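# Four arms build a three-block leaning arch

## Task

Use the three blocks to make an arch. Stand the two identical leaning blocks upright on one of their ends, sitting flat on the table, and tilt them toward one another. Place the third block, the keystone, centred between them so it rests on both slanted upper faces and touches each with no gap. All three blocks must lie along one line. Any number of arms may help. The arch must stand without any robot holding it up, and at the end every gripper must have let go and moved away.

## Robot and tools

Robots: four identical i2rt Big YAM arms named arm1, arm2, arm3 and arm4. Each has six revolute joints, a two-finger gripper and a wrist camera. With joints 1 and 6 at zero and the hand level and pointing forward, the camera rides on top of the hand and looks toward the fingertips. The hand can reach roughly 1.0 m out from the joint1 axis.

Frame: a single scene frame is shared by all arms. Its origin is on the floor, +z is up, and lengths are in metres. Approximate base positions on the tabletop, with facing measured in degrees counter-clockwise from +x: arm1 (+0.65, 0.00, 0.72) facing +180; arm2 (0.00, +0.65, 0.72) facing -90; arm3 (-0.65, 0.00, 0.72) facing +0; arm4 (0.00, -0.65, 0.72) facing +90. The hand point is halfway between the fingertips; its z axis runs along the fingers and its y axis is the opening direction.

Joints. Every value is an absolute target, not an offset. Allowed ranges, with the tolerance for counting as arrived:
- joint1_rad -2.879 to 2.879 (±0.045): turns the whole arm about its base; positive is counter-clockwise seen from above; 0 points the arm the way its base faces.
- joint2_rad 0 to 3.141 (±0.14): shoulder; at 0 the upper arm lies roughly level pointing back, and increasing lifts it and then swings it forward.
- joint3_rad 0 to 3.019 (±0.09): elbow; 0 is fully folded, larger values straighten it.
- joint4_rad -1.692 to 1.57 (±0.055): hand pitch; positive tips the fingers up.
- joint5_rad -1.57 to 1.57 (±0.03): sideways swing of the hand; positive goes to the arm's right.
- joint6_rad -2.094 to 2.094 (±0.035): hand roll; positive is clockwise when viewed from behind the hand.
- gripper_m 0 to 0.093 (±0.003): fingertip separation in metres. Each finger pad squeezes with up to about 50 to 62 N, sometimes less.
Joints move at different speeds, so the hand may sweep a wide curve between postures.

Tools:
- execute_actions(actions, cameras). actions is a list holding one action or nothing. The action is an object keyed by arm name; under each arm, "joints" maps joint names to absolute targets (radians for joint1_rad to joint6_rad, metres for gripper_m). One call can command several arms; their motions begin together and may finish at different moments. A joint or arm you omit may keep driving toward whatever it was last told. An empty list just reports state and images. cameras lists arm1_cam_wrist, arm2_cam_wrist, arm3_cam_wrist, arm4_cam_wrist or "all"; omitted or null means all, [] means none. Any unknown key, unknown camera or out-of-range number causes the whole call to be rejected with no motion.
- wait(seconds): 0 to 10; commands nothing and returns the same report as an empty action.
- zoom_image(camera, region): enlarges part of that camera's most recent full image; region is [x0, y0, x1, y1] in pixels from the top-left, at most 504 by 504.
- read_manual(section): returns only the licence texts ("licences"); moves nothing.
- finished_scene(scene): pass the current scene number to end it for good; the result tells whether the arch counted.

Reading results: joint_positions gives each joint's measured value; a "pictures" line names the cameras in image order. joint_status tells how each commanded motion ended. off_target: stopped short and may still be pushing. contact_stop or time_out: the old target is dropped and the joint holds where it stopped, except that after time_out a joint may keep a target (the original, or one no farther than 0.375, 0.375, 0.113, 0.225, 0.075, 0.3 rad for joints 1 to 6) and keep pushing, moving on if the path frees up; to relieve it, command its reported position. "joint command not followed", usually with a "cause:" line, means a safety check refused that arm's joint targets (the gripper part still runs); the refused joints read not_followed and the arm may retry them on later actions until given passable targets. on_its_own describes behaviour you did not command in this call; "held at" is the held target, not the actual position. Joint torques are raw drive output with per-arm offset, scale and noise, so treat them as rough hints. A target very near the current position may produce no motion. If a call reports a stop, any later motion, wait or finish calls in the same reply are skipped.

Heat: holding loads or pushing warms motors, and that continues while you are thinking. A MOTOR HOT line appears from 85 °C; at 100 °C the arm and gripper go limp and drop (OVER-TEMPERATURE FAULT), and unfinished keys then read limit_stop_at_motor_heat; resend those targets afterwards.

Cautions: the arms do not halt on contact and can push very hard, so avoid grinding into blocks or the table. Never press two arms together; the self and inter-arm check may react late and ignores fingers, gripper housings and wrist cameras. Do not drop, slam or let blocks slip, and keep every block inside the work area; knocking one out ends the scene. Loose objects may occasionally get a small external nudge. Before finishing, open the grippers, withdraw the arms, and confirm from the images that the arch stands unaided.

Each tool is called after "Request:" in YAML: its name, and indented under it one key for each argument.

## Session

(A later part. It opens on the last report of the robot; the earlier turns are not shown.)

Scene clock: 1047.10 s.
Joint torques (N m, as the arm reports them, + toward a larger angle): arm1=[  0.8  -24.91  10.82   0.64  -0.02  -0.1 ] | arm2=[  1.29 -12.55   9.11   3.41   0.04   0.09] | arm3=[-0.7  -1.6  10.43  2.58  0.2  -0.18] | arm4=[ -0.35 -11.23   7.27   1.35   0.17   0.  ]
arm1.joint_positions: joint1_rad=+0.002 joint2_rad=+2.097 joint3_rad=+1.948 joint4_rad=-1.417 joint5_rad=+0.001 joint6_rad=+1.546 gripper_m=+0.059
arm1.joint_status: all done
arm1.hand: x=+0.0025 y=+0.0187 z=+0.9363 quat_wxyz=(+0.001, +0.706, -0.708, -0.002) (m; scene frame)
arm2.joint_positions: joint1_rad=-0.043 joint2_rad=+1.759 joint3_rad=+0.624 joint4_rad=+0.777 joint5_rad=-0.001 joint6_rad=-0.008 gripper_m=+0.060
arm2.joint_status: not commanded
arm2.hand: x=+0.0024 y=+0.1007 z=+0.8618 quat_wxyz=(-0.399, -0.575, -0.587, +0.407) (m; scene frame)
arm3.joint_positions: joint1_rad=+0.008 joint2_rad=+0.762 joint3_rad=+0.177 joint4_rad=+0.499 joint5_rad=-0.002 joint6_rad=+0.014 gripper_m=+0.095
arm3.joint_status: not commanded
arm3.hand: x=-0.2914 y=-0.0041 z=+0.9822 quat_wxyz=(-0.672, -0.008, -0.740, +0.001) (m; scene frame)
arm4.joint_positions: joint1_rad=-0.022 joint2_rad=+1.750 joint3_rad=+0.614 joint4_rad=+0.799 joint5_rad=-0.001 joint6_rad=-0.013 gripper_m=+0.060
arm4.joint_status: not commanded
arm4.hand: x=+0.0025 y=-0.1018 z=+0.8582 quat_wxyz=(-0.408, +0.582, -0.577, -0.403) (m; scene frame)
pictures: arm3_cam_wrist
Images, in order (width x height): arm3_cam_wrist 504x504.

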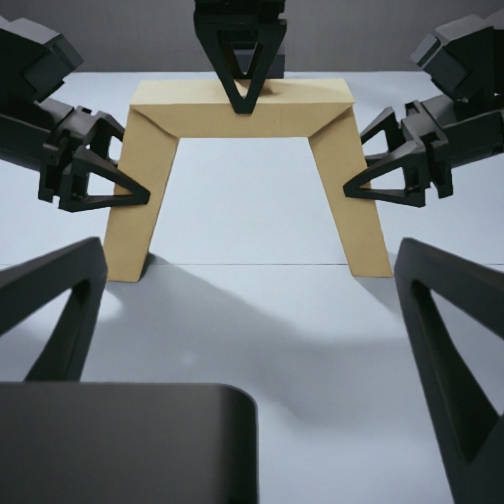

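Request:
execute_actions:
  actions:
    - {"arm1":{"joints":{"joint2_rad":2.105,"joint3_rad":1.945,"joint4_rad":-1.395}}}
  cameras: ["arm3_cam_wrist"]

Request:
zoom_image:
  camera: "arm3_cam_wrist"
  region: [100, 60, 400, 290]

Scene clock: 1057.00 s.
Joint torques (N m, as the arm reports them, + toward a larger angle): arm1=[  0.66 -24.63  10.65   0.66   0.    -0.08] | arm2=[  1.32 -12.47   9.07   3.41   0.04   0.08] | arm3=[-0.73 -1.52 10.44  2.59  0.19 -0.17] | arm4=[ -0.28 -11.21   7.2    1.37   0.17  -0.01]
arm1.joint_positions: joint1_rad=+0.002 joint2_rad=+2.097 joint3_rad=+1.940 joint4_rad=-1.405 joint5_rad=+0.001 joint6_rad=+1.544 gripper_m=+0.059
arm1.joint_status: all done
arm1.hand: x=+0.0022 y=+0.0187 z=+0.9332 quat_wxyz=(+0.002, +0.707, -0.708, -0.003) (m; scene frame)
arm2.joint_positions: joint1_rad=-0.043 joint2_rad=+1.759 joint3_rad=+0.624 joint4_rad=+0.777 joint5_rad=-0.001 joint6_rad=-0.007 gripper_m=+0.060
arm2.joint_status: not commanded
arm2.hand: x=+0.0024 y=+0.1007 z=+0.8618 quat_wxyz=(-0.399, -0.575, -0.587, +0.407) (m; scene frame)
arm3.joint_positions: joint1_rad=+0.008 joint2_rad=+0.762 joint3_rad=+0.177 joint4_rad=+0.499 joint5_rad=-0.002 joint6_rad=+0.014 gripper_m=+0.095
arm3.joint_status: not commanded
arm3.hand: x=-0.2914 y=-0.0041 z=+0.9822 quat_wxyz=(-0.672, -0.008, -0.740, +0.001) (m; scene frame)
arm4.joint_positions: joint1_rad=-0.022 joint2_rad=+1.750 joint3_rad=+0.614 joint4_rad=+0.799 joint5_rad=-0.001 joint6_rad=-0.013 gripper_m=+0.060
arm4.joint_status: not commanded
arm4.hand: x=+0.0025 y=-0.1018 z=+0.8582 quat_wxyz=(-0.408, +0.582, -0.577, -0.403) (m; scene frame)
pictures: arm3_cam_wrist
Images, in order (width x height): arm3_cam_wrist 504x504.

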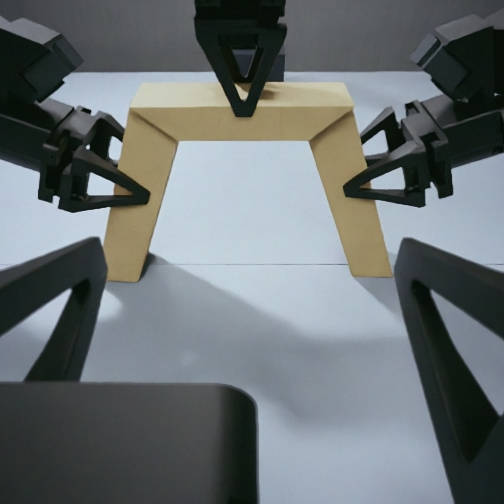

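Region (100, 60, 400, 290) of arm3_cam_wrist's 504x504 image, scaled by 1.680, with more detail than that image has; it fills the top 386 rows of this view, and the rest is white.

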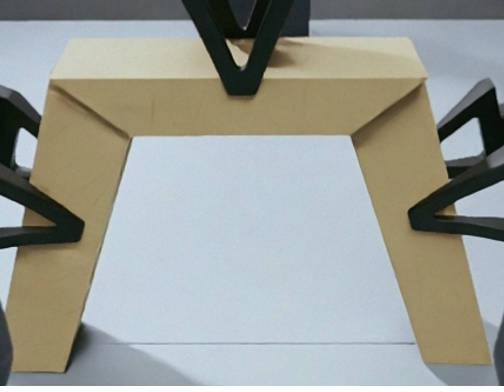

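Request:
zoom_image:
  camera: "arm3_cam_wrist"
  region: [110, 70, 210, 160]

Request:
zoom_image:
  camera: "arm3_cam_wrist"
  region: [280, 70, 380, 160]

Region (110, 70, 210, 160) of arm3_cam_wrist's 504x504 image, scaled by 5.040, with more detail than that image has; it fills the top 454 rows of this view, and the rest is white.

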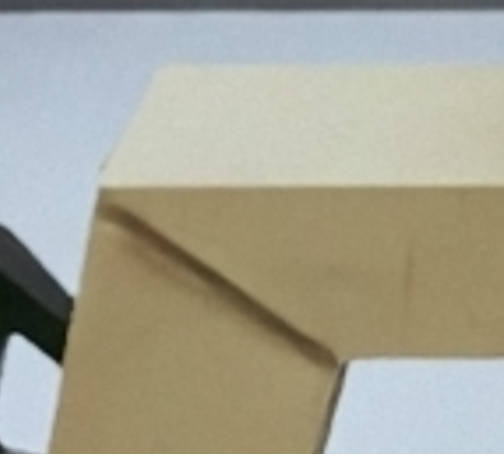

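Region (280, 70, 380, 160) of arm3_cam_wrist's 504x504 image, scaled by 5.040, with more detail than that image has; it fills the top 454 rows of this view, and the rest is white.

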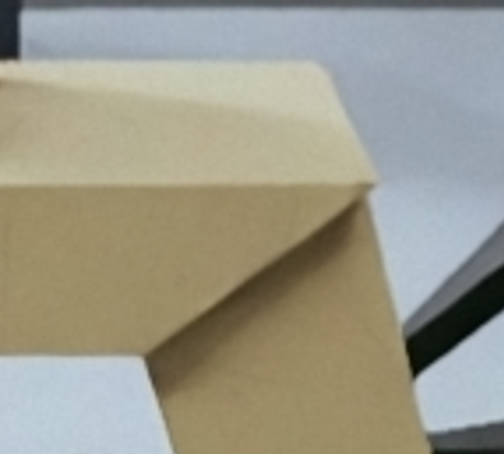

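Request:
execute_actions:
  actions:
    - {"arm1":{"joints":{"joint2_rad":2.064,"joint4_rad":-1.415}}}
  cameras: ["arm3_cam_wrist"]

Scene clock: 1085.40 s.
Joint torques (N m, as the arm reports them, + toward a larger angle): arm1=[  0.84 -28.41  10.6   -0.17  -0.01  -0.08] | arm2=[  1.25 -12.53   9.11   3.41   0.05   0.08] | arm3=[-0.63 -1.45 10.4   2.6   0.19 -0.18] | arm4=[ -0.22 -10.99   7.22   1.36   0.17   0.  ]
arm1.joint_positions: joint1_rad=+0.002 joint2_rad=+2.097 joint3_rad=+1.940 joint4_rad=-1.405 joint5_rad=+0.001 joint6_rad=+1.544 gripper_m=+0.059
arm1.joint_status: all done
arm1.hand: x=+0.0022 y=+0.0187 z=+0.9332 quat_wxyz=(+0.002, +0.707, -0.708, -0.003) (m; scene frame)
arm2.joint_positions: joint1_rad=-0.043 joint2_rad=+1.759 joint3_rad=+0.624 joint4_rad=+0.777 joint5_rad=-0.001 joint6_rad=-0.007 gripper_m=+0.060
arm2.joint_status: not commanded
arm2.hand: x=+0.0024 y=+0.1007 z=+0.8618 quat_wxyz=(-0.399, -0.575, -0.587, +0.407) (m; scene frame)
arm3.joint_positions: joint1_rad=+0.008 joint2_rad=+0.762 joint3_rad=+0.177 joint4_rad=+0.499 joint5_rad=-0.002 joint6_rad=+0.014 gripper_m=+0.095
arm3.joint_status: not commanded
arm3.hand: x=-0.2914 y=-0.0041 z=+0.9822 quat_wxyz=(-0.672, -0.008, -0.740, +0.001) (m; scene frame)
arm4.joint_positions: joint1_rad=-0.022 joint2_rad=+1.750 joint3_rad=+0.614 joint4_rad=+0.799 joint5_rad=-0.001 joint6_rad=-0.013 gripper_m=+0.060
arm4.joint_status: not commanded
arm4.hand: x=+0.0025 y=-0.1018 z=+0.8582 quat_wxyz=(-0.408, +0.582, -0.577, -0.403) (m; scene frame)
pictures: arm3_cam_wrist
Images, in order (width x height): arm3_cam_wrist 504x504.

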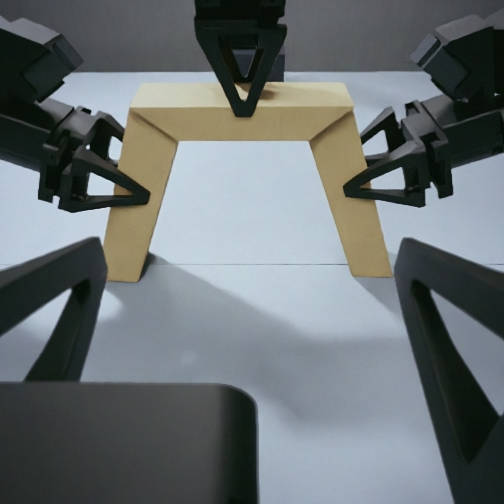

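Request:
execute_actions:
  actions:
    - {"arm1":{"joints":{"joint2_rad":2.045,"joint4_rad":-1.415}}}
  cameras: ["arm3_cam_wrist"]

Scene clock: 1092.93 s.
Joint torques (N m, as the arm reports them, + toward a larger angle): arm1=[  0.8  -27.85  10.67  -0.13  -0.01  -0.08] | arm2=[  1.32 -12.5    9.12   3.39   0.04   0.08] | arm3=[-0.69 -1.45 10.4   2.58  0.2  -0.19] | arm4=[ -0.29 -11.08   7.25   1.39   0.17  -0.01]
arm1.joint_positions: joint1_rad=+0.002 joint2_rad=+2.076 joint3_rad=+1.940 joint4_rad=-1.407 joint5_rad=+0.001 joint6_rad=+1.544 gripper_m=+0.059
arm1.joint_status: all done
arm1.hand: x=+0.0023 y=+0.0187 z=+0.9466 quat_wxyz=(+0.009, +0.706, -0.708, -0.010) (m; scene frame)
arm2.joint_positions: joint1_rad=-0.043 joint2_rad=+1.759 joint3_rad=+0.624 joint4_rad=+0.777 joint5_rad=-0.001 joint6_rad=-0.007 gripper_m=+0.060
arm2.joint_status: not commanded
arm2.hand: x=+0.0024 y=+0.1007 z=+0.8618 quat_wxyz=(-0.399, -0.575, -0.587, +0.407) (m; scene frame)
arm3.joint_positions: joint1_rad=+0.008 joint2_rad=+0.762 joint3_rad=+0.177 joint4_rad=+0.499 joint5_rad=-0.002 joint6_rad=+0.014 gripper_m=+0.095
arm3.joint_status: not commanded
arm3.hand: x=-0.2914 y=-0.0041 z=+0.9822 quat_wxyz=(-0.672, -0.008, -0.740, +0.001) (m; scene frame)
arm4.joint_positions: joint1_rad=-0.022 joint2_rad=+1.750 joint3_rad=+0.614 joint4_rad=+0.799 joint5_rad=-0.001 joint6_rad=-0.013 gripper_m=+0.060
arm4.joint_status: not commanded
arm4.hand: x=+0.0025 y=-0.1018 z=+0.8582 quat_wxyz=(-0.408, +0.582, -0.577, -0.403) (m; scene frame)
pictures: arm3_cam_wrist
Images, in order (width x height): arm3_cam_wrist 504x504.

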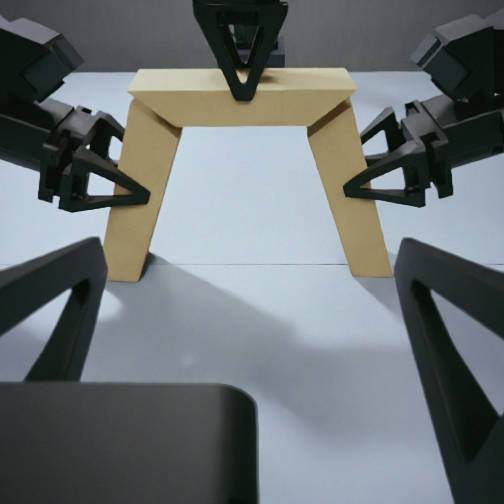

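Request:
execute_actions:
  actions:
    - {"arm1":{"joints":{"joint2_rad":2.055,"joint3_rad":1.928,"joint4_rad":-1.425}}}
  cameras: ["arm3_cam_wrist"]

Request:
zoom_image:
  camera: "arm3_cam_wrist"
  region: [110, 60, 380, 170]

Scene clock: 1100.33 s.
Joint torques (N m, as the arm reports them, + toward a larger angle): arm1=[  0.78 -26.79  10.95  -0.15   0.    -0.08] | arm2=[  1.21 -12.58   9.07   3.4    0.04   0.08] | arm3=[-0.59 -1.56 10.44  2.55  0.19 -0.18] | arm4=[ -0.33 -11.31   7.24   1.34   0.18  -0.02]
arm1.joint_positions: joint1_rad=+0.002 joint2_rad=+2.076 joint3_rad=+1.919 joint4_rad=-1.417 joint5_rad=+0.001 joint6_rad=+1.544 gripper_m=+0.059
arm1.joint_status: all done
arm1.hand: x=+0.0112 y=+0.0185 z=+0.9388 quat_wxyz=(-0.002, +0.707, -0.708, +0.001) (m; scene frame)
arm2.joint_positions: joint1_rad=-0.043 joint2_rad=+1.759 joint3_rad=+0.624 joint4_rad=+0.777 joint5_rad=-0.001 joint6_rad=-0.007 gripper_m=+0.060
arm2.joint_status: not commanded
arm2.hand: x=+0.0024 y=+0.1007 z=+0.8618 quat_wxyz=(-0.399, -0.575, -0.587, +0.407) (m; scene frame)
arm3.joint_positions: joint1_rad=+0.008 joint2_rad=+0.762 joint3_rad=+0.177 joint4_rad=+0.499 joint5_rad=-0.002 joint6_rad=+0.014 gripper_m=+0.095
arm3.joint_status: not commanded
arm3.hand: x=-0.2914 y=-0.0041 z=+0.9822 quat_wxyz=(-0.672, -0.008, -0.740, +0.001) (m; scene frame)
arm4.joint_positions: joint1_rad=-0.022 joint2_rad=+1.750 joint3_rad=+0.614 joint4_rad=+0.799 joint5_rad=-0.001 joint6_rad=-0.013 gripper_m=+0.060
arm4.joint_status: not commanded
arm4.hand: x=+0.0025 y=-0.1018 z=+0.8582 quat_wxyz=(-0.408, +0.582, -0.577, -0.403) (m; scene frame)
pictures: arm3_cam_wrist
Images, in order (width x height): arm3_cam_wrist 504x504.

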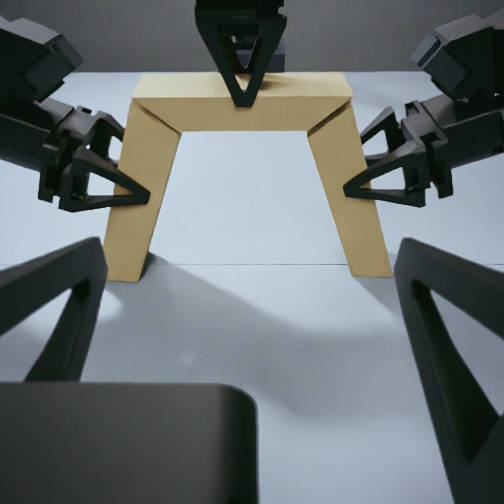

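Region (110, 60, 380, 170) of arm3_cam_wrist's 504x504 image, scaled by 1.867, with more detail than that image has; it fills the top 205 rows of this view, and the rest is white.

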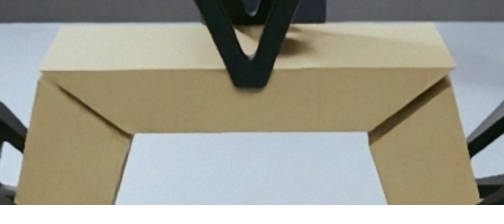

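Request:
execute_actions:
  actions:
    - {"arm1":{"joints":{"joint2_rad":2.06,"joint3_rad":1.915,"joint4_rad":-1.395}}}
  cameras: ["arm3_cam_wrist"]

Request:
zoom_image:
  camera: "arm3_cam_wrist"
  region: [110, 70, 210, 160]

Request:
zoom_image:
  camera: "arm3_cam_wrist"
  region: [280, 70, 380, 160]

Scene clock: 1106.40 s.
Joint torques (N m, as the arm reports them, + toward a larger angle): arm1=[  0.76 -26.55  10.71   0.59  -0.01  -0.07] | arm2=[  1.15 -12.46   9.07   3.39   0.04   0.08] | arm3=[-0.62 -1.54 10.41  2.59  0.19 -0.19] | arm4=[ -0.09 -11.25   7.18   1.37   0.17  -0.01]
arm1.joint_positions: joint1_rad=+0.002 joint2_rad=+2.076 joint3_rad=+1.908 joint4_rad=-1.405 joint5_rad=+0.001 joint6_rad=+1.544 gripper_m=+0.059
arm1.joint_status: all done
arm1.hand: x=+0.0118 y=+0.0185 z=+0.9345 quat_wxyz=(-0.002, +0.707, -0.708, +0.001) (m; scene frame)
arm2.joint_positions: joint1_rad=-0.043 joint2_rad=+1.759 joint3_rad=+0.624 joint4_rad=+0.777 joint5_rad=-0.001 joint6_rad=-0.007 gripper_m=+0.060
arm2.joint_status: not commanded
arm2.hand: x=+0.0024 y=+0.1007 z=+0.8618 quat_wxyz=(-0.399, -0.575, -0.587, +0.407) (m; scene frame)
arm3.joint_positions: joint1_rad=+0.008 joint2_rad=+0.762 joint3_rad=+0.177 joint4_rad=+0.499 joint5_rad=-0.002 joint6_rad=+0.014 gripper_m=+0.095
arm3.joint_status: not commanded
arm3.hand: x=-0.2914 y=-0.0041 z=+0.9822 quat_wxyz=(-0.672, -0.008, -0.740, +0.001) (m; scene frame)
arm4.joint_positions: joint1_rad=-0.022 joint2_rad=+1.750 joint3_rad=+0.614 joint4_rad=+0.799 joint5_rad=-0.001 joint6_rad=-0.013 gripper_m=+0.060
arm4.joint_status: not commanded
arm4.hand: x=+0.0025 y=-0.1018 z=+0.8582 quat_wxyz=(-0.408, +0.582, -0.577, -0.403) (m; scene frame)
pictures: arm3_cam_wrist
Images, in order (width x height): arm3_cam_wrist 504x504.

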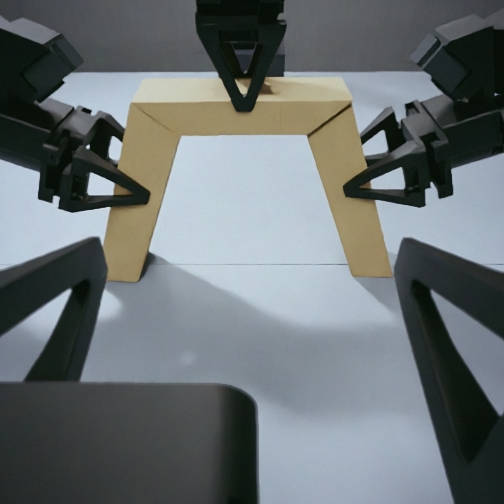

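Region (110, 70, 210, 160) of arm3_cam_wrist's 504x504 image, scaled by 5.040, with more detail than that image has; it fills the top 454 rows of this view, and the rest is white.

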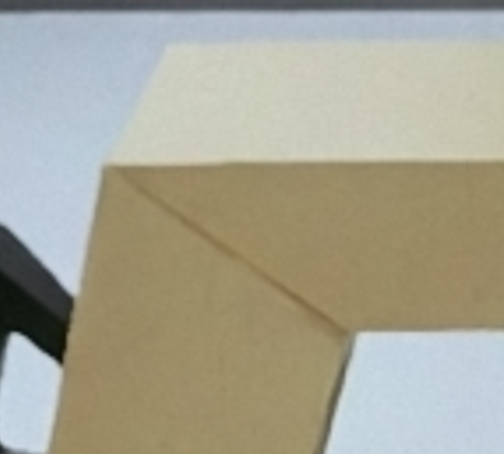

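Region (280, 70, 380, 160) of arm3_cam_wrist's 504x504 image, scaled by 5.040, with more detail than that image has; it fills the top 454 rows of this view, and the rest is white.

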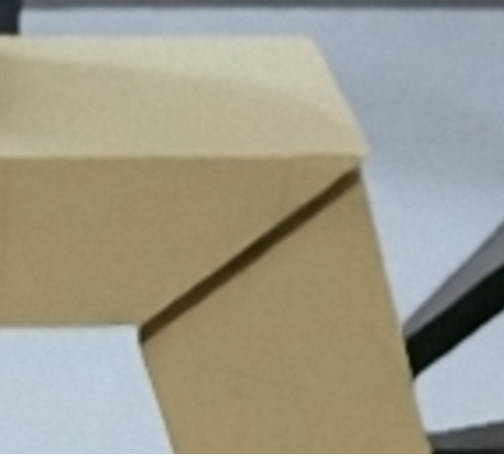

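Request:
execute_actions:
  actions:
    - {"arm1":{"joints":{"joint1_rad":0.008,"joint2_rad":2.06,"joint3_rad":1.905,"joint4_rad":-1.387}}}
  cameras: ["arm3_cam_wrist"]

Request:
zoom_image:
  camera: "arm3_cam_wrist"
  region: [110, 70, 210, 160]

Request:
zoom_image:
  camera: "arm3_cam_wrist"
  region: [280, 70, 380, 160]

Scene clock: 1115.67 s.
Joint torques (N m, as the arm reports them, + toward a larger angle): arm1=[  1.26 -26.37  10.32   0.6   -0.01  -0.08] | arm2=[  1.39 -12.58   9.09   3.44   0.05   0.03] | arm3=[-0.56 -1.55 10.4   2.57  0.19 -0.18] | arm4=[ -0.13 -11.13   7.26   1.36   0.17  -0.01]
arm1.joint_positions: joint1_rad=+0.002 joint2_rad=+2.076 joint3_rad=+1.902 joint4_rad=-1.397 joint5_rad=+0.001 joint6_rad=+1.544 gripper_m=+0.059
arm1.joint_status: all done
arm1.hand: x=+0.0116 y=+0.0185 z=+0.9322 quat_wxyz=(-0.001, +0.707, -0.707, +0.000) (m; scene frame)
arm2.joint_positions: joint1_rad=-0.043 joint2_rad=+1.759 joint3_rad=+0.624 joint4_rad=+0.777 joint5_rad=-0.001 joint6_rad=-0.006 gripper_m=+0.060
arm2.joint_status: not commanded
arm2.hand: x=+0.0024 y=+0.1007 z=+0.8618 quat_wxyz=(-0.400, -0.575, -0.586, +0.407) (m; scene frame)
arm3.joint_positions: joint1_rad=+0.008 joint2_rad=+0.762 joint3_rad=+0.177 joint4_rad=+0.499 joint5_rad=-0.002 joint6_rad=+0.014 gripper_m=+0.095
arm3.joint_status: not commanded
arm3.hand: x=-0.2914 y=-0.0041 z=+0.9822 quat_wxyz=(-0.672, -0.008, -0.740, +0.001) (m; scene frame)
arm4.joint_positions: joint1_rad=-0.022 joint2_rad=+1.750 joint3_rad=+0.614 joint4_rad=+0.799 joint5_rad=-0.001 joint6_rad=-0.013 gripper_m=+0.060
arm4.joint_status: not commanded
arm4.hand: x=+0.0025 y=-0.1018 z=+0.8582 quat_wxyz=(-0.408, +0.582, -0.577, -0.403) (m; scene frame)
pictures: arm3_cam_wrist
Images, in order (width x height): arm3_cam_wrist 504x504.

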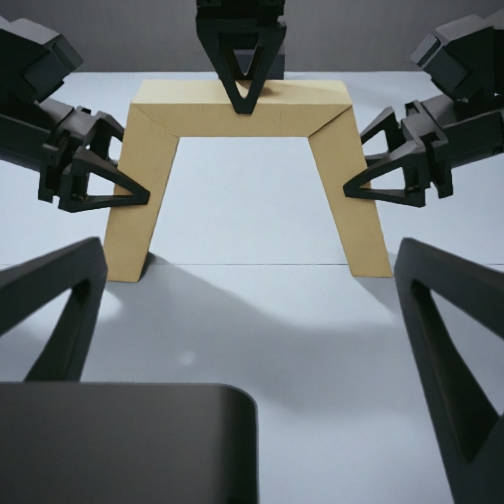

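Region (110, 70, 210, 160) of arm3_cam_wrist's 504x504 image, scaled by 5.040, with more detail than that image has; it fills the top 454 rows of this view, and the rest is white.

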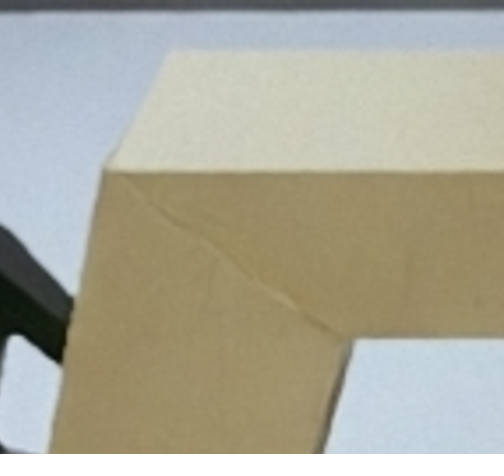

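Region (280, 70, 380, 160) of arm3_cam_wrist's 504x504 image, scaled by 5.040, with more detail than that image has; it fills the top 454 rows of this view, and the rest is white.

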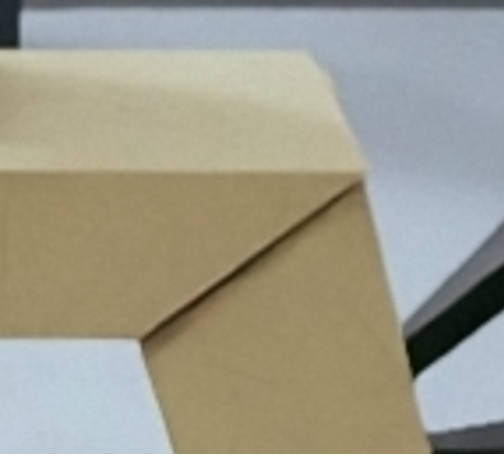

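Request:
execute_actions:
  actions:
    - {"arm1":{"joints":{"gripper_m":0.093,"joint1_rad":0.002}}}
  cameras: ["arm3_cam_wrist"]

Request:
zoom_image:
  camera: "arm3_cam_wrist"
  region: [90, 60, 410, 300]

Scene clock: 1119.77 s.
Joint torques (N m, as the arm reports them, + toward a larger angle): arm1=[  1.04 -26.23  10.33   0.62  -0.01  -0.09] | arm2=[  1.31 -12.55   9.05   3.42   0.04   0.06] | arm3=[-0.81 -1.55 10.41  2.57  0.19 -0.18] | arm4=[ -0.25 -11.14   7.27   1.36   0.18  -0.01]
arm1.joint_positions: joint1_rad=+0.002 joint2_rad=+2.075 joint3_rad=+1.902 joint4_rad=-1.397 joint5_rad=+0.001 joint6_rad=+1.544 gripper_m=+0.093
arm1.joint_status: all done
arm1.hand: x=+0.0116 y=+0.0185 z=+0.9324 quat_wxyz=(-0.001, +0.707, -0.707, +0.000) (m; scene frame)
arm2.joint_positions: joint1_rad=-0.043 joint2_rad=+1.760 joint3_rad=+0.624 joint4_rad=+0.777 joint5_rad=-0.001 joint6_rad=-0.006 gripper_m=+0.060
arm2.joint_status: not commanded
arm2.hand: x=+0.0024 y=+0.1008 z=+0.8612 quat_wxyz=(-0.399, -0.576, -0.586, +0.406) (m; scene frame)
arm3.joint_positions: joint1_rad=+0.008 joint2_rad=+0.762 joint3_rad=+0.177 joint4_rad=+0.499 joint5_rad=-0.002 joint6_rad=+0.014 gripper_m=+0.095
arm3.joint_status: not commanded
arm3.hand: x=-0.2914 y=-0.0041 z=+0.9822 quat_wxyz=(-0.672, -0.008, -0.740, +0.001) (m; scene frame)
arm4.joint_positions: joint1_rad=-0.022 joint2_rad=+1.750 joint3_rad=+0.614 joint4_rad=+0.799 joint5_rad=-0.001 joint6_rad=-0.013 gripper_m=+0.060
arm4.joint_status: not commanded
arm4.hand: x=+0.0025 y=-0.1018 z=+0.8582 quat_wxyz=(-0.408, +0.582, -0.577, -0.403) (m; scene frame)
pictures: arm3_cam_wrist
Images, in order (width x height): arm3_cam_wrist 504x504.

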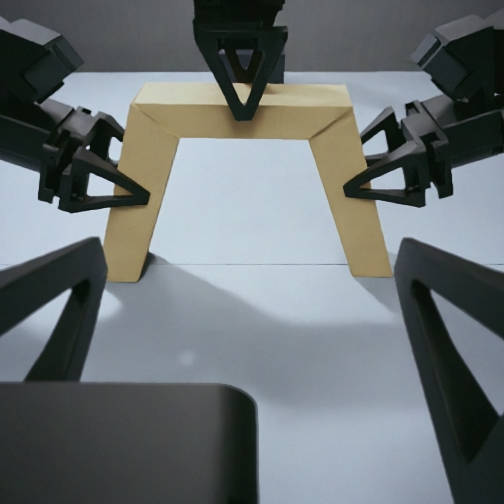

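Region (90, 60, 410, 300) of arm3_cam_wrist's 504x504 image, scaled by 1.575, with more detail than that image has; it fills the top 378 rows of this view, and the rest is white.

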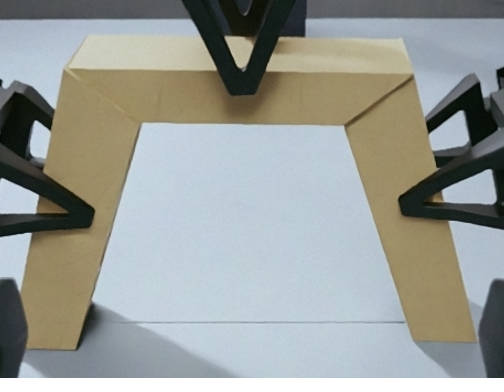

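Request:
zoom_image:
  camera: "arm3_cam_wrist"
  region: [330, 230, 420, 300]

Request:
zoom_image:
  camera: "arm3_cam_wrist"
  region: [90, 230, 180, 300]

Region (330, 230, 420, 300) of arm3_cam_wrist's 504x504 image, scaled by 5.600, with more detail than that image has.

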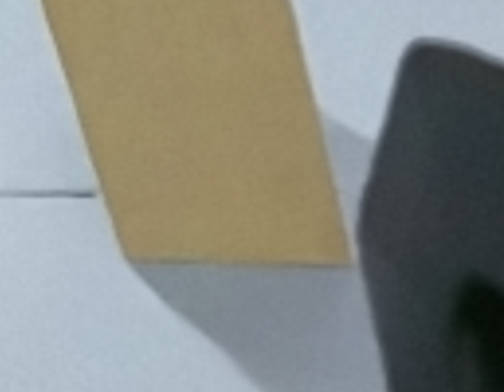

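Region (90, 230, 180, 300) of arm3_cam_wrist's 504x504 image, scaled by 5.600, with more detail than that image has.

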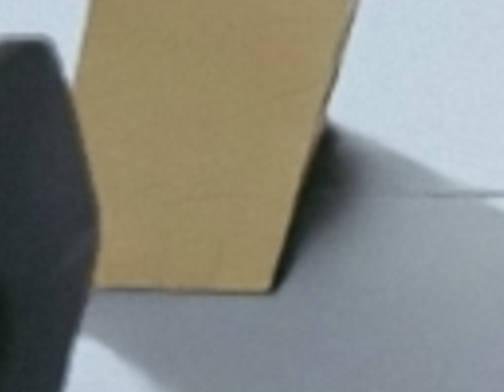

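Request:
execute_actions:
  actions:
    - {"arm2":{"joints":{"joint6_rad":0.02}},"arm4":{"joints":{"joint6_rad":0.025}}}
  cameras: ["arm3_cam_wrist"]

Request:
zoom_image:
  camera: "arm3_cam_wrist"
  region: [90, 60, 410, 300]

Scene clock: 1226.03 s.
Joint torques (N m, as the arm reports them, + toward a larger angle): arm1=[  0.9  -26.2   10.35   0.61  -0.01  -0.07] | arm2=[  1.2  -12.53   9.05   3.43   0.04   0.19] | arm3=[-0.64 -1.59 10.43  2.57  0.19 -0.18] | arm4=[ -0.16 -11.02   7.26   1.36   0.19   0.18]
arm1.joint_positions: joint1_rad=+0.002 joint2_rad=+2.075 joint3_rad=+1.902 joint4_rad=-1.397 joint5_rad=+0.001 joint6_rad=+1.544 gripper_m=+0.093
arm1.joint_status: not commanded
arm1.hand: x=+0.0116 y=+0.0185 z=+0.9324 quat_wxyz=(-0.001, +0.707, -0.707, +0.000) (m; scene frame)
arm2.joint_positions: joint1_rad=-0.043 joint2_rad=+1.760 joint3_rad=+0.624 joint4_rad=+0.777 joint5_rad=-0.001 joint6_rad=+0.003 gripper_m=+0.060
arm2.joint_status: all done
arm2.hand: x=+0.0024 y=+0.1008 z=+0.8612 quat_wxyz=(-0.401, -0.578, -0.584, +0.405) (m; scene frame)
arm3.joint_positions: joint1_rad=+0.008 joint2_rad=+0.762 joint3_rad=+0.177 joint4_rad=+0.499 joint5_rad=-0.002 joint6_rad=+0.014 gripper_m=+0.095
arm3.joint_status: not commanded
arm3.hand: x=-0.2914 y=-0.0041 z=+0.9822 quat_wxyz=(-0.672, -0.008, -0.740, +0.001) (m; scene frame)
arm4.joint_positions: joint1_rad=-0.022 joint2_rad=+1.750 joint3_rad=+0.614 joint4_rad=+0.799 joint5_rad=-0.001 joint6_rad=-0.011 gripper_m=+0.060
arm4.joint_status: joint6_rad time_out (moved +0.002 of +0.038)
arm4.on_its_own: joint6_rad reads -0.011 and still pushes toward +0.025 since a time_out
arm4.hand: x=+0.0025 y=-0.1018 z=+0.8582 quat_wxyz=(-0.408, +0.581, -0.577, -0.403) (m; scene frame)
pictures: arm3_cam_wrist
Images, in order (width x height): arm3_cam_wrist 504x504.

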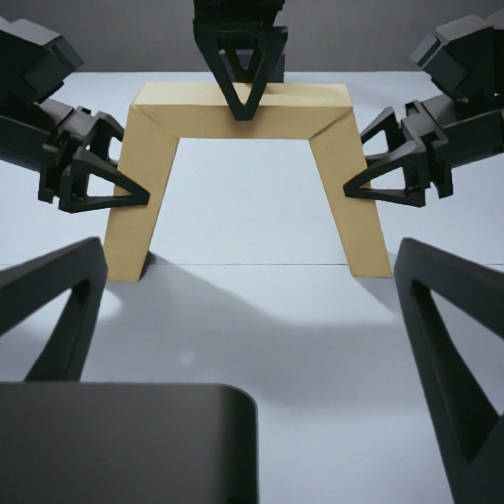

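Region (90, 60, 410, 300) of arm3_cam_wrist's 504x504 image, scaled by 1.575, with more detail than that image has; it fills the top 378 rows of this view, and the rest is white.

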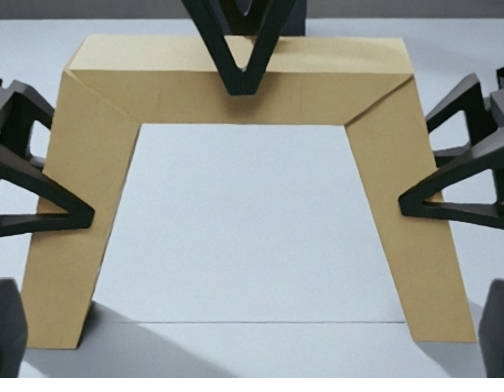

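Request:
execute_actions:
  actions:
    - {"arm4":{"joints":{"joint2_rad":1.735,"joint6_rad":0.02}}}
  cameras: ["arm3_cam_wrist"]

Scene clock: 1250.37 s.
Joint torques (N m, as the arm reports them, + toward a larger angle): arm1=[  1.03 -26.31  10.38   0.6   -0.01  -0.08] | arm2=[  1.39 -12.64   9.06   3.41   0.03   0.19] | arm3=[-0.6  -1.52 10.42  2.59  0.2  -0.18] | arm4=[ -0.14 -14.82   7.25   1.38   0.18   0.14]
arm1.joint_positions: joint1_rad=+0.002 joint2_rad=+2.075 joint3_rad=+1.902 joint4_rad=-1.397 joint5_rad=+0.001 joint6_rad=+1.544 gripper_m=+0.093
arm1.joint_status: not commanded
arm1.hand: x=+0.0116 y=+0.0185 z=+0.9324 quat_wxyz=(-0.001, +0.707, -0.707, +0.000) (m; scene frame)
arm2.joint_positions: joint1_rad=-0.043 joint2_rad=+1.760 joint3_rad=+0.624 joint4_rad=+0.777 joint5_rad=-0.001 joint6_rad=+0.003 gripper_m=+0.060
arm2.joint_status: not commanded
arm2.hand: x=+0.0024 y=+0.1008 z=+0.8612 quat_wxyz=(-0.401, -0.578, -0.584, +0.405) (m; scene frame)
arm3.joint_positions: joint1_rad=+0.008 joint2_rad=+0.762 joint3_rad=+0.177 joint4_rad=+0.499 joint5_rad=-0.002 joint6_rad=+0.014 gripper_m=+0.095
arm3.joint_status: not commanded
arm3.hand: x=-0.2914 y=-0.0041 z=+0.9822 quat_wxyz=(-0.672, -0.008, -0.740, +0.001) (m; scene frame)
arm4.joint_positions: joint1_rad=-0.022 joint2_rad=+1.750 joint3_rad=+0.614 joint4_rad=+0.799 joint5_rad=-0.001 joint6_rad=-0.011 gripper_m=+0.060
arm4.joint_status: all done
arm4.hand: x=+0.0025 y=-0.1018 z=+0.8582 quat_wxyz=(-0.408, +0.581, -0.577, -0.403) (m; scene frame)
pictures: arm3_cam_wrist
Images, in order (width x height): arm3_cam_wrist 504x504.

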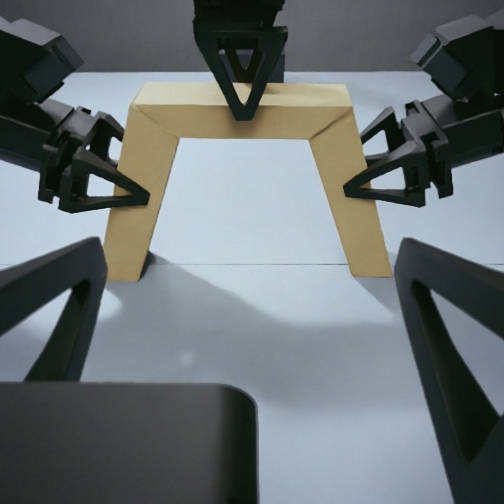

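Request:
zoom_image:
  camera: "arm3_cam_wrist"
  region: [95, 250, 165, 295]

Request:
zoom_image:
  camera: "arm3_cam_wrist"
  region: [335, 245, 405, 290]

Region (95, 250, 165, 295) of arm3_cam_wrist's 504x504 image, scaled by 7.200, with more detail than that image has; it fills the top 324 rows of this view, and the rest is white.

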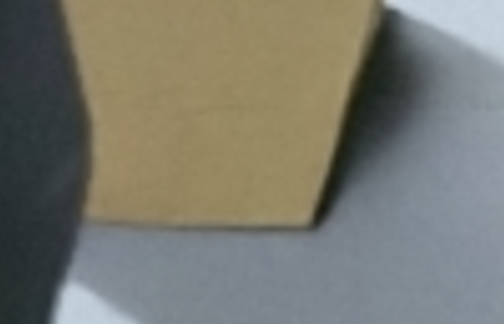

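Region (335, 245, 405, 290) of arm3_cam_wrist's 504x504 image, scaled by 7.200, with more detail than that image has; it fills the top 324 rows of this view, and the rest is white.

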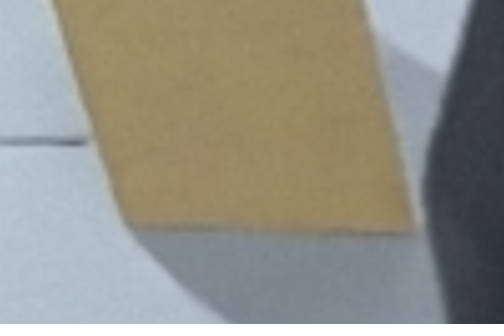

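Request:
execute_actions:
  actions:
    - {"arm1":{"joints":{"gripper_m":0.045}}}
  cameras: []

Request:
execute_actions:
  actions:
    - {"arm1":{"joints":{"joint3_rad":1.96,"joint4_rad":-1.445}},"arm4":{"joints":{"joint2_rad":1.715,"joint4_rad":0.785,"joint6_rad":0.034}}}
  cameras: ["arm3_cam_wrist"]

Scene clock: 1291.93 s.
Joint torques (N m, as the arm reports them, + toward a larger angle): arm1=[  0.95 -26.16  10.41   0.58  -0.01  -0.06] | arm2=[  1.31 -12.62   9.15   3.44   0.03   0.15] | arm3=[-0.65 -1.52 10.41  2.58  0.19 -0.19] | arm4=[ -0.12 -14.78   7.2    1.37   0.17   0.14]
arm1.joint_positions: joint1_rad=+0.002 joint2_rad=+2.075 joint3_rad=+1.902 joint4_rad=-1.396 joint5_rad=+0.001 joint6_rad=+1.544 gripper_m=+0.059
arm1.joint_status: gripper_m off_target (ended at +0.059, target +0.045)
arm1.hand: x=+0.0114 y=+0.0185 z=+0.9324 quat_wxyz=(+0.000, +0.707, -0.707, +0.000) (m; scene frame)
arm2.joint_positions: joint1_rad=-0.043 joint2_rad=+1.760 joint3_rad=+0.624 joint4_rad=+0.777 joint5_rad=-0.001 joint6_rad=+0.007 gripper_m=+0.060
arm2.joint_status: not commanded
arm2.hand: x=+0.0024 y=+0.1008 z=+0.8612 quat_wxyz=(-0.402, -0.579, -0.583, +0.404) (m; scene frame)
arm3.joint_positions: joint1_rad=+0.008 joint2_rad=+0.762 joint3_rad=+0.177 joint4_rad=+0.499 joint5_rad=-0.002 joint6_rad=+0.014 gripper_m=+0.095
arm3.joint_status: not commanded
arm3.hand: x=-0.2914 y=-0.0041 z=+0.9822 quat_wxyz=(-0.672, -0.008, -0.740, +0.001) (m; scene frame)
arm4.joint_positions: joint1_rad=-0.022 joint2_rad=+1.750 joint3_rad=+0.614 joint4_rad=+0.799 joint5_rad=-0.001 joint6_rad=-0.010 gripper_m=+0.060
arm4.joint_status: not commanded
arm4.hand: x=+0.0026 y=-0.1018 z=+0.8582 quat_wxyz=(-0.408, +0.581, -0.577, -0.403) (m; scene frame)
pictures: none
No camera images: the call's "cameras" was empty. Leave "cameras" out to get every camera's image.

Scene clock: 1293.47 s.
Joint torques (N m, as the arm reports them, + toward a larger angle): arm1=[  0.74 -26.16  15.09  -0.38  -0.01  -0.06] | arm2=[  1.27 -12.66   9.07   3.41   0.04   0.11] | arm3=[-0.67 -1.52 10.4   2.57  0.2  -0.18] | arm4=[ -0.32 -16.14   7.21   1.35  -0.02   0.19]
arm1.joint_positions: joint1_rad=+0.002 joint2_rad=+2.075 joint3_rad=+1.905 joint4_rad=-1.433 joint5_rad=+0.001 joint6_rad=+1.543 gripper_m=+0.059
arm1.joint_status: all done
arm1.hand: x=+0.0192 y=+0.0183 z=+0.9340 quat_wxyz=(-0.012, +0.707, -0.707, +0.012) (m; scene frame)
arm2.joint_positions: joint1_rad=-0.043 joint2_rad=+1.760 joint3_rad=+0.624 joint4_rad=+0.777 joint5_rad=-0.001 joint6_rad=+0.010 gripper_m=+0.060
arm2.joint_status: not commanded
arm2.hand: x=+0.0024 y=+0.1008 z=+0.8612 quat_wxyz=(-0.403, -0.580, -0.582, +0.403) (m; scene frame)
arm3.joint_positions: joint1_rad=+0.008 joint2_rad=+0.762 joint3_rad=+0.177 joint4_rad=+0.499 joint5_rad=-0.002 joint6_rad=+0.014 gripper_m=+0.095
arm3.joint_status: not commanded
arm3.hand: x=-0.2914 y=-0.0041 z=+0.9822 quat_wxyz=(-0.672, -0.008, -0.740, +0.001) (m; scene frame)
arm4.joint_positions: joint1_rad=-0.022 joint2_rad=+1.745 joint3_rad=+0.616 joint4_rad=+0.789 joint5_rad=+0.004 joint6_rad=-0.002 gripper_m=+0.060
arm4.joint_status: joint6_rad time_out (moved +0.009 of +0.044); the others done
arm4.on_its_own: joint6_rad reads -0.002 and still pushes toward +0.034 since a time_out
arm4.hand: x=+0.0034 y=-0.1019 z=+0.8586 quat_wxyz=(-0.406, +0.579, -0.582, -0.402) (m; scene frame)
pictures: arm3_cam_wrist
Images, in order (width x height): arm3_cam_wrist 504x504.

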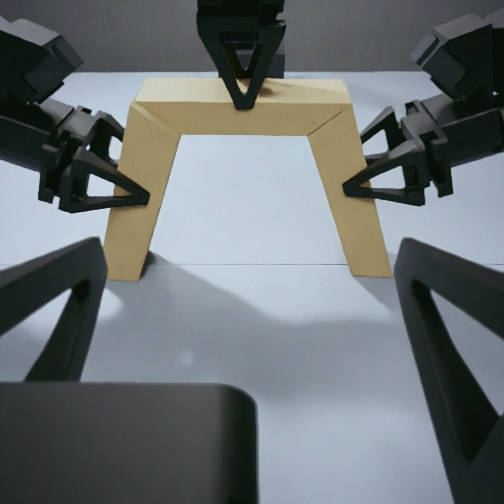

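Request:
execute_actions:
  actions:
    - {"arm1":{"joints":{"joint3_rad":2.0,"joint4_rad":-1.445}},"arm4":{"joints":{"joint2_rad":1.705,"joint4_rad":0.785,"joint6_rad":0.034}}}
  cameras: ["arm3_cam_wrist"]

Scene clock: 1299.73 s.
Joint torques (N m, as the arm reports them, + toward a larger angle): arm1=[  1.18 -26.51  15.02  -0.14   0.    -0.07] | arm2=[  1.23 -12.76   9.11   3.41   0.04   0.1 ] | arm3=[-0.62 -1.56 10.43  2.57  0.19 -0.18] | arm4=[ -0.32 -16.97   7.21   1.49  -0.02   0.16]
arm1.joint_positions: joint1_rad=+0.002 joint2_rad=+2.075 joint3_rad=+1.947 joint4_rad=-1.437 joint5_rad=+0.001 joint6_rad=+1.543 gripper_m=+0.059
arm1.joint_status: all done
arm1.hand: x=+0.0079 y=+0.0186 z=+0.9494 quat_wxyz=(+0.001, +0.707, -0.707, -0.002) (m; scene frame)
arm2.joint_positions: joint1_rad=-0.043 joint2_rad=+1.760 joint3_rad=+0.624 joint4_rad=+0.777 joint5_rad=-0.001 joint6_rad=+0.011 gripper_m=+0.060
arm2.joint_status: not commanded
arm2.hand: x=+0.0024 y=+0.1008 z=+0.8612 quat_wxyz=(-0.403, -0.581, -0.581, +0.403) (m; scene frame)
arm3.joint_positions: joint1_rad=+0.008 joint2_rad=+0.762 joint3_rad=+0.177 joint4_rad=+0.499 joint5_rad=-0.002 joint6_rad=+0.014 gripper_m=+0.095
arm3.joint_status: not commanded
arm3.hand: x=-0.2914 y=-0.0041 z=+0.9822 quat_wxyz=(-0.672, -0.008, -0.740, +0.001) (m; scene frame)
arm4.joint_positions: joint1_rad=-0.022 joint2_rad=+1.744 joint3_rad=+0.616 joint4_rad=+0.786 joint5_rad=+0.004 joint6_rad=+0.002 gripper_m=+0.060
arm4.joint_status: all done
arm4.hand: x=+0.0034 y=-0.1020 z=+0.8587 quat_wxyz=(-0.405, +0.578, -0.583, -0.402) (m; scene frame)
pictures: arm3_cam_wrist
Images, in order (width x height): arm3_cam_wrist 504x504.

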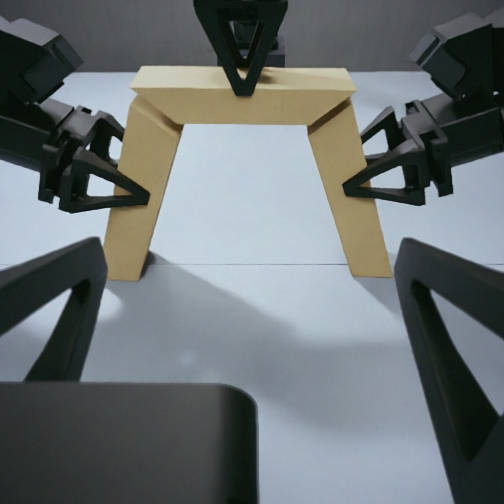

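Request:
execute_actions:
  actions:
    - {"arm4":{"joints":{"joint2_rad":1.685,"joint4_rad":0.775,"joint6_rad":0.034}}}
  cameras: ["arm3_cam_wrist"]

Request:
zoom_image:
  camera: "arm3_cam_wrist"
  region: [90, 60, 410, 300]

Scene clock: 1304.77 s.
Joint torques (N m, as the arm reports them, + toward a larger angle): arm1=[  0.88 -26.45  15.04  -0.14  -0.01  -0.07] | arm2=[  1.24 -12.58   9.07   3.41   0.05   0.1 ] | arm3=[-0.69 -1.58 10.4   2.57  0.2  -0.18] | arm4=[ -0.2  -17.9    7.26   1.77   0.02   0.05]
arm1.joint_positions: joint1_rad=+0.002 joint2_rad=+2.075 joint3_rad=+1.947 joint4_rad=-1.437 joint5_rad=+0.001 joint6_rad=+1.543 gripper_m=+0.059
arm1.joint_status: not commanded
arm1.hand: x=+0.0079 y=+0.0186 z=+0.9494 quat_wxyz=(+0.001, +0.707, -0.707, -0.002) (m; scene frame)
arm2.joint_positions: joint1_rad=-0.043 joint2_rad=+1.760 joint3_rad=+0.624 joint4_rad=+0.777 joint5_rad=-0.001 joint6_rad=+0.011 gripper_m=+0.060
arm2.joint_status: not commanded
arm2.hand: x=+0.0024 y=+0.1008 z=+0.8612 quat_wxyz=(-0.403, -0.581, -0.581, +0.403) (m; scene frame)
arm3.joint_positions: joint1_rad=+0.008 joint2_rad=+0.762 joint3_rad=+0.177 joint4_rad=+0.499 joint5_rad=-0.002 joint6_rad=+0.014 gripper_m=+0.095
arm3.joint_status: not commanded
arm3.hand: x=-0.2914 y=-0.0041 z=+0.9822 quat_wxyz=(-0.672, -0.008, -0.740, +0.001) (m; scene frame)
arm4.joint_positions: joint1_rad=-0.022 joint2_rad=+1.735 joint3_rad=+0.616 joint4_rad=+0.770 joint5_rad=+0.003 joint6_rad=+0.013 gripper_m=+0.060
arm4.joint_status: all done
arm4.hand: x=+0.0033 y=-0.1028 z=+0.8594 quat_wxyz=(-0.400, +0.576, -0.588, -0.403) (m; scene frame)
pictures: arm3_cam_wrist
Images, in order (width x height): arm3_cam_wrist 504x504.

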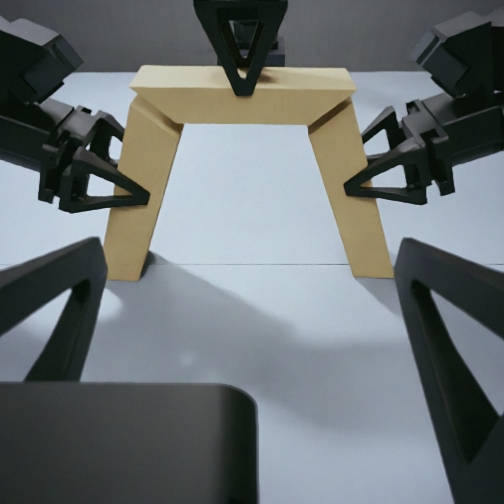

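Region (90, 60, 410, 300) of arm3_cam_wrist's 504x504 image, scaled by 1.575, with more detail than that image has; it fills the top 378 rows of this view, and the rest is white.

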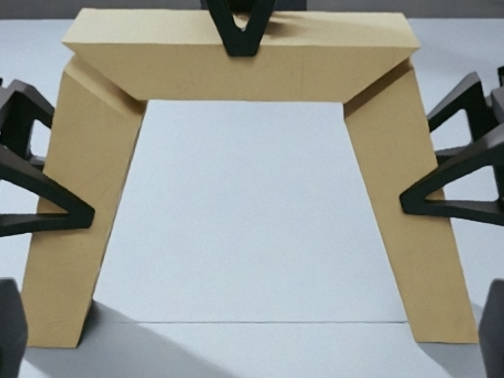

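Request:
execute_actions:
  actions:
    - {"arm4":{"joints":{"joint1_rad":-0.012,"joint6_rad":0.04}}}
  cameras: ["arm3_cam_wrist"]

Request:
zoom_image:
  camera: "arm3_cam_wrist"
  region: [335, 245, 405, 290]

Request:
zoom_image:
  camera: "arm3_cam_wrist"
  region: [95, 250, 165, 295]

Scene clock: 1312.07 s.
Joint torques (N m, as the arm reports them, + toward a larger angle): arm1=[  1.02 -26.46  14.99  -0.14   0.    -0.07] | arm2=[  1.34 -12.62   9.08   3.42   0.04   0.1 ] | arm3=[-0.77 -1.57 10.42  2.57  0.2  -0.18] | arm4=[  0.33 -17.84   7.28   1.7    0.01   0.03]
arm1.joint_positions: joint1_rad=+0.002 joint2_rad=+2.075 joint3_rad=+1.947 joint4_rad=-1.437 joint5_rad=+0.001 joint6_rad=+1.543 gripper_m=+0.059
arm1.joint_status: not commanded
arm1.hand: x=+0.0079 y=+0.0186 z=+0.9494 quat_wxyz=(+0.001, +0.707, -0.707, -0.002) (m; scene frame)
arm2.joint_positions: joint1_rad=-0.043 joint2_rad=+1.760 joint3_rad=+0.624 joint4_rad=+0.777 joint5_rad=-0.001 joint6_rad=+0.011 gripper_m=+0.060
arm2.joint_status: not commanded
arm2.hand: x=+0.0024 y=+0.1008 z=+0.8612 quat_wxyz=(-0.403, -0.581, -0.581, +0.403) (m; scene frame)
arm3.joint_positions: joint1_rad=+0.008 joint2_rad=+0.762 joint3_rad=+0.177 joint4_rad=+0.499 joint5_rad=-0.002 joint6_rad=+0.014 gripper_m=+0.095
arm3.joint_status: not commanded
arm3.hand: x=-0.2914 y=-0.0041 z=+0.9822 quat_wxyz=(-0.672, -0.008, -0.740, +0.001) (m; scene frame)
arm4.joint_positions: joint1_rad=-0.022 joint2_rad=+1.735 joint3_rad=+0.616 joint4_rad=+0.770 joint5_rad=+0.003 joint6_rad=+0.019 gripper_m=+0.060
arm4.joint_status: all done
arm4.hand: x=+0.0033 y=-0.1028 z=+0.8596 quat_wxyz=(-0.399, +0.574, -0.590, -0.404) (m; scene frame)
pictures: arm3_cam_wrist
Images, in order (width x height): arm3_cam_wrist 504x504.

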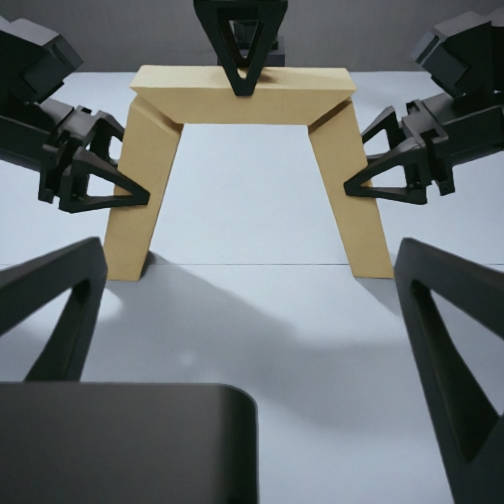

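Region (335, 245, 405, 290) of arm3_cam_wrist's 504x504 image, scaled by 7.200, with more detail than that image has; it fills the top 324 rows of this view, and the rest is white.

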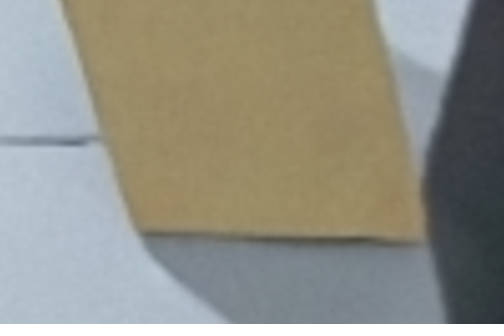

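Region (95, 250, 165, 295) of arm3_cam_wrist's 504x504 image, scaled by 7.200, with more detail than that image has; it fills the top 324 rows of this view, and the rest is white.

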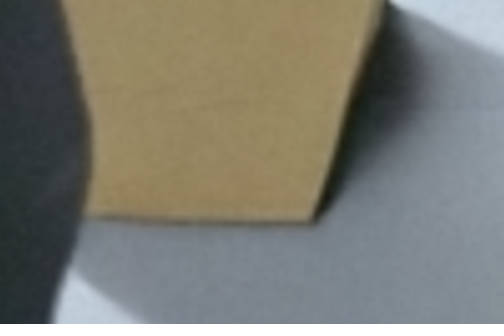

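Request:
execute_actions:
  actions:
    - {"arm4":{"joints":{"joint1_rad":-0.004,"joint6_rad":0.045}}}
  cameras: ["arm3_cam_wrist"]

Request:
zoom_image:
  camera: "arm3_cam_wrist"
  region: [90, 60, 410, 300]

Request:
zoom_image:
  camera: "arm3_cam_wrist"
  region: [335, 245, 405, 290]

Scene clock: 1321.57 s.
Joint torques (N m, as the arm reports them, + toward a larger angle): arm1=[  0.88 -26.55  15.    -0.17  -0.01  -0.06] | arm2=[  1.26 -12.58   9.07   3.42   0.04   0.1 ] | arm3=[-0.68 -1.45 10.44  2.56  0.19 -0.19] | arm4=[  0.78 -17.8    7.28   1.76   0.01   0.06]
arm1.joint_positions: joint1_rad=+0.002 joint2_rad=+2.075 joint3_rad=+1.947 joint4_rad=-1.437 joint5_rad=+0.001 joint6_rad=+1.543 gripper_m=+0.059
arm1.joint_status: not commanded
arm1.hand: x=+0.0079 y=+0.0186 z=+0.9494 quat_wxyz=(+0.001, +0.707, -0.707, -0.002) (m; scene frame)
arm2.joint_positions: joint1_rad=-0.043 joint2_rad=+1.760 joint3_rad=+0.624 joint4_rad=+0.777 joint5_rad=-0.001 joint6_rad=+0.011 gripper_m=+0.060
arm2.joint_status: not commanded
arm2.hand: x=+0.0024 y=+0.1008 z=+0.8612 quat_wxyz=(-0.403, -0.581, -0.581, +0.403) (m; scene frame)
arm3.joint_positions: joint1_rad=+0.008 joint2_rad=+0.762 joint3_rad=+0.177 joint4_rad=+0.499 joint5_rad=-0.002 joint6_rad=+0.014 gripper_m=+0.095
arm3.joint_status: not commanded
arm3.hand: x=-0.2914 y=-0.0041 z=+0.9822 quat_wxyz=(-0.672, -0.008, -0.740, +0.001) (m; scene frame)
arm4.joint_positions: joint1_rad=-0.017 joint2_rad=+1.735 joint3_rad=+0.616 joint4_rad=+0.770 joint5_rad=+0.003 joint6_rad=+0.024 gripper_m=+0.060
arm4.joint_status: all done
arm4.hand: x=+0.0010 y=-0.1027 z=+0.8596 quat_wxyz=(-0.397, +0.574, -0.590, -0.406) (m; scene frame)
pictures: arm3_cam_wrist
Images, in order (width x height): arm3_cam_wrist 504x504.

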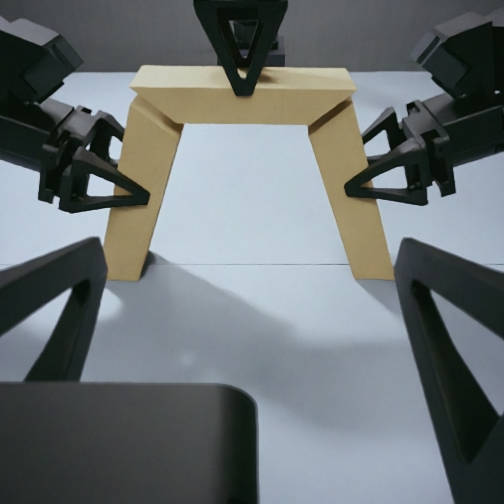

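Region (90, 60, 410, 300) of arm3_cam_wrist's 504x504 image, scaled by 1.575, with more detail than that image has; it fills the top 378 rows of this view, and the rest is white.

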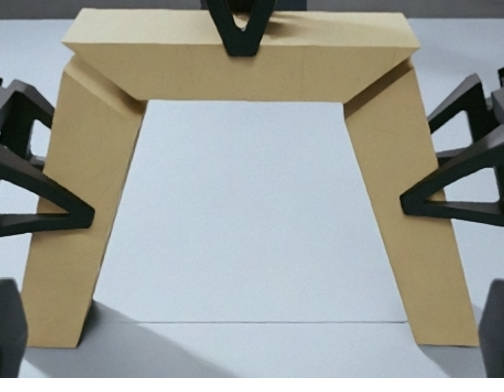

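Region (335, 245, 405, 290) of arm3_cam_wrist's 504x504 image, scaled by 7.200, with more detail than that image has; it fills the top 324 rows of this view, and the rest is white.

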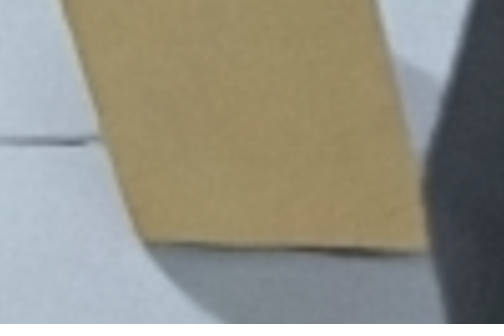

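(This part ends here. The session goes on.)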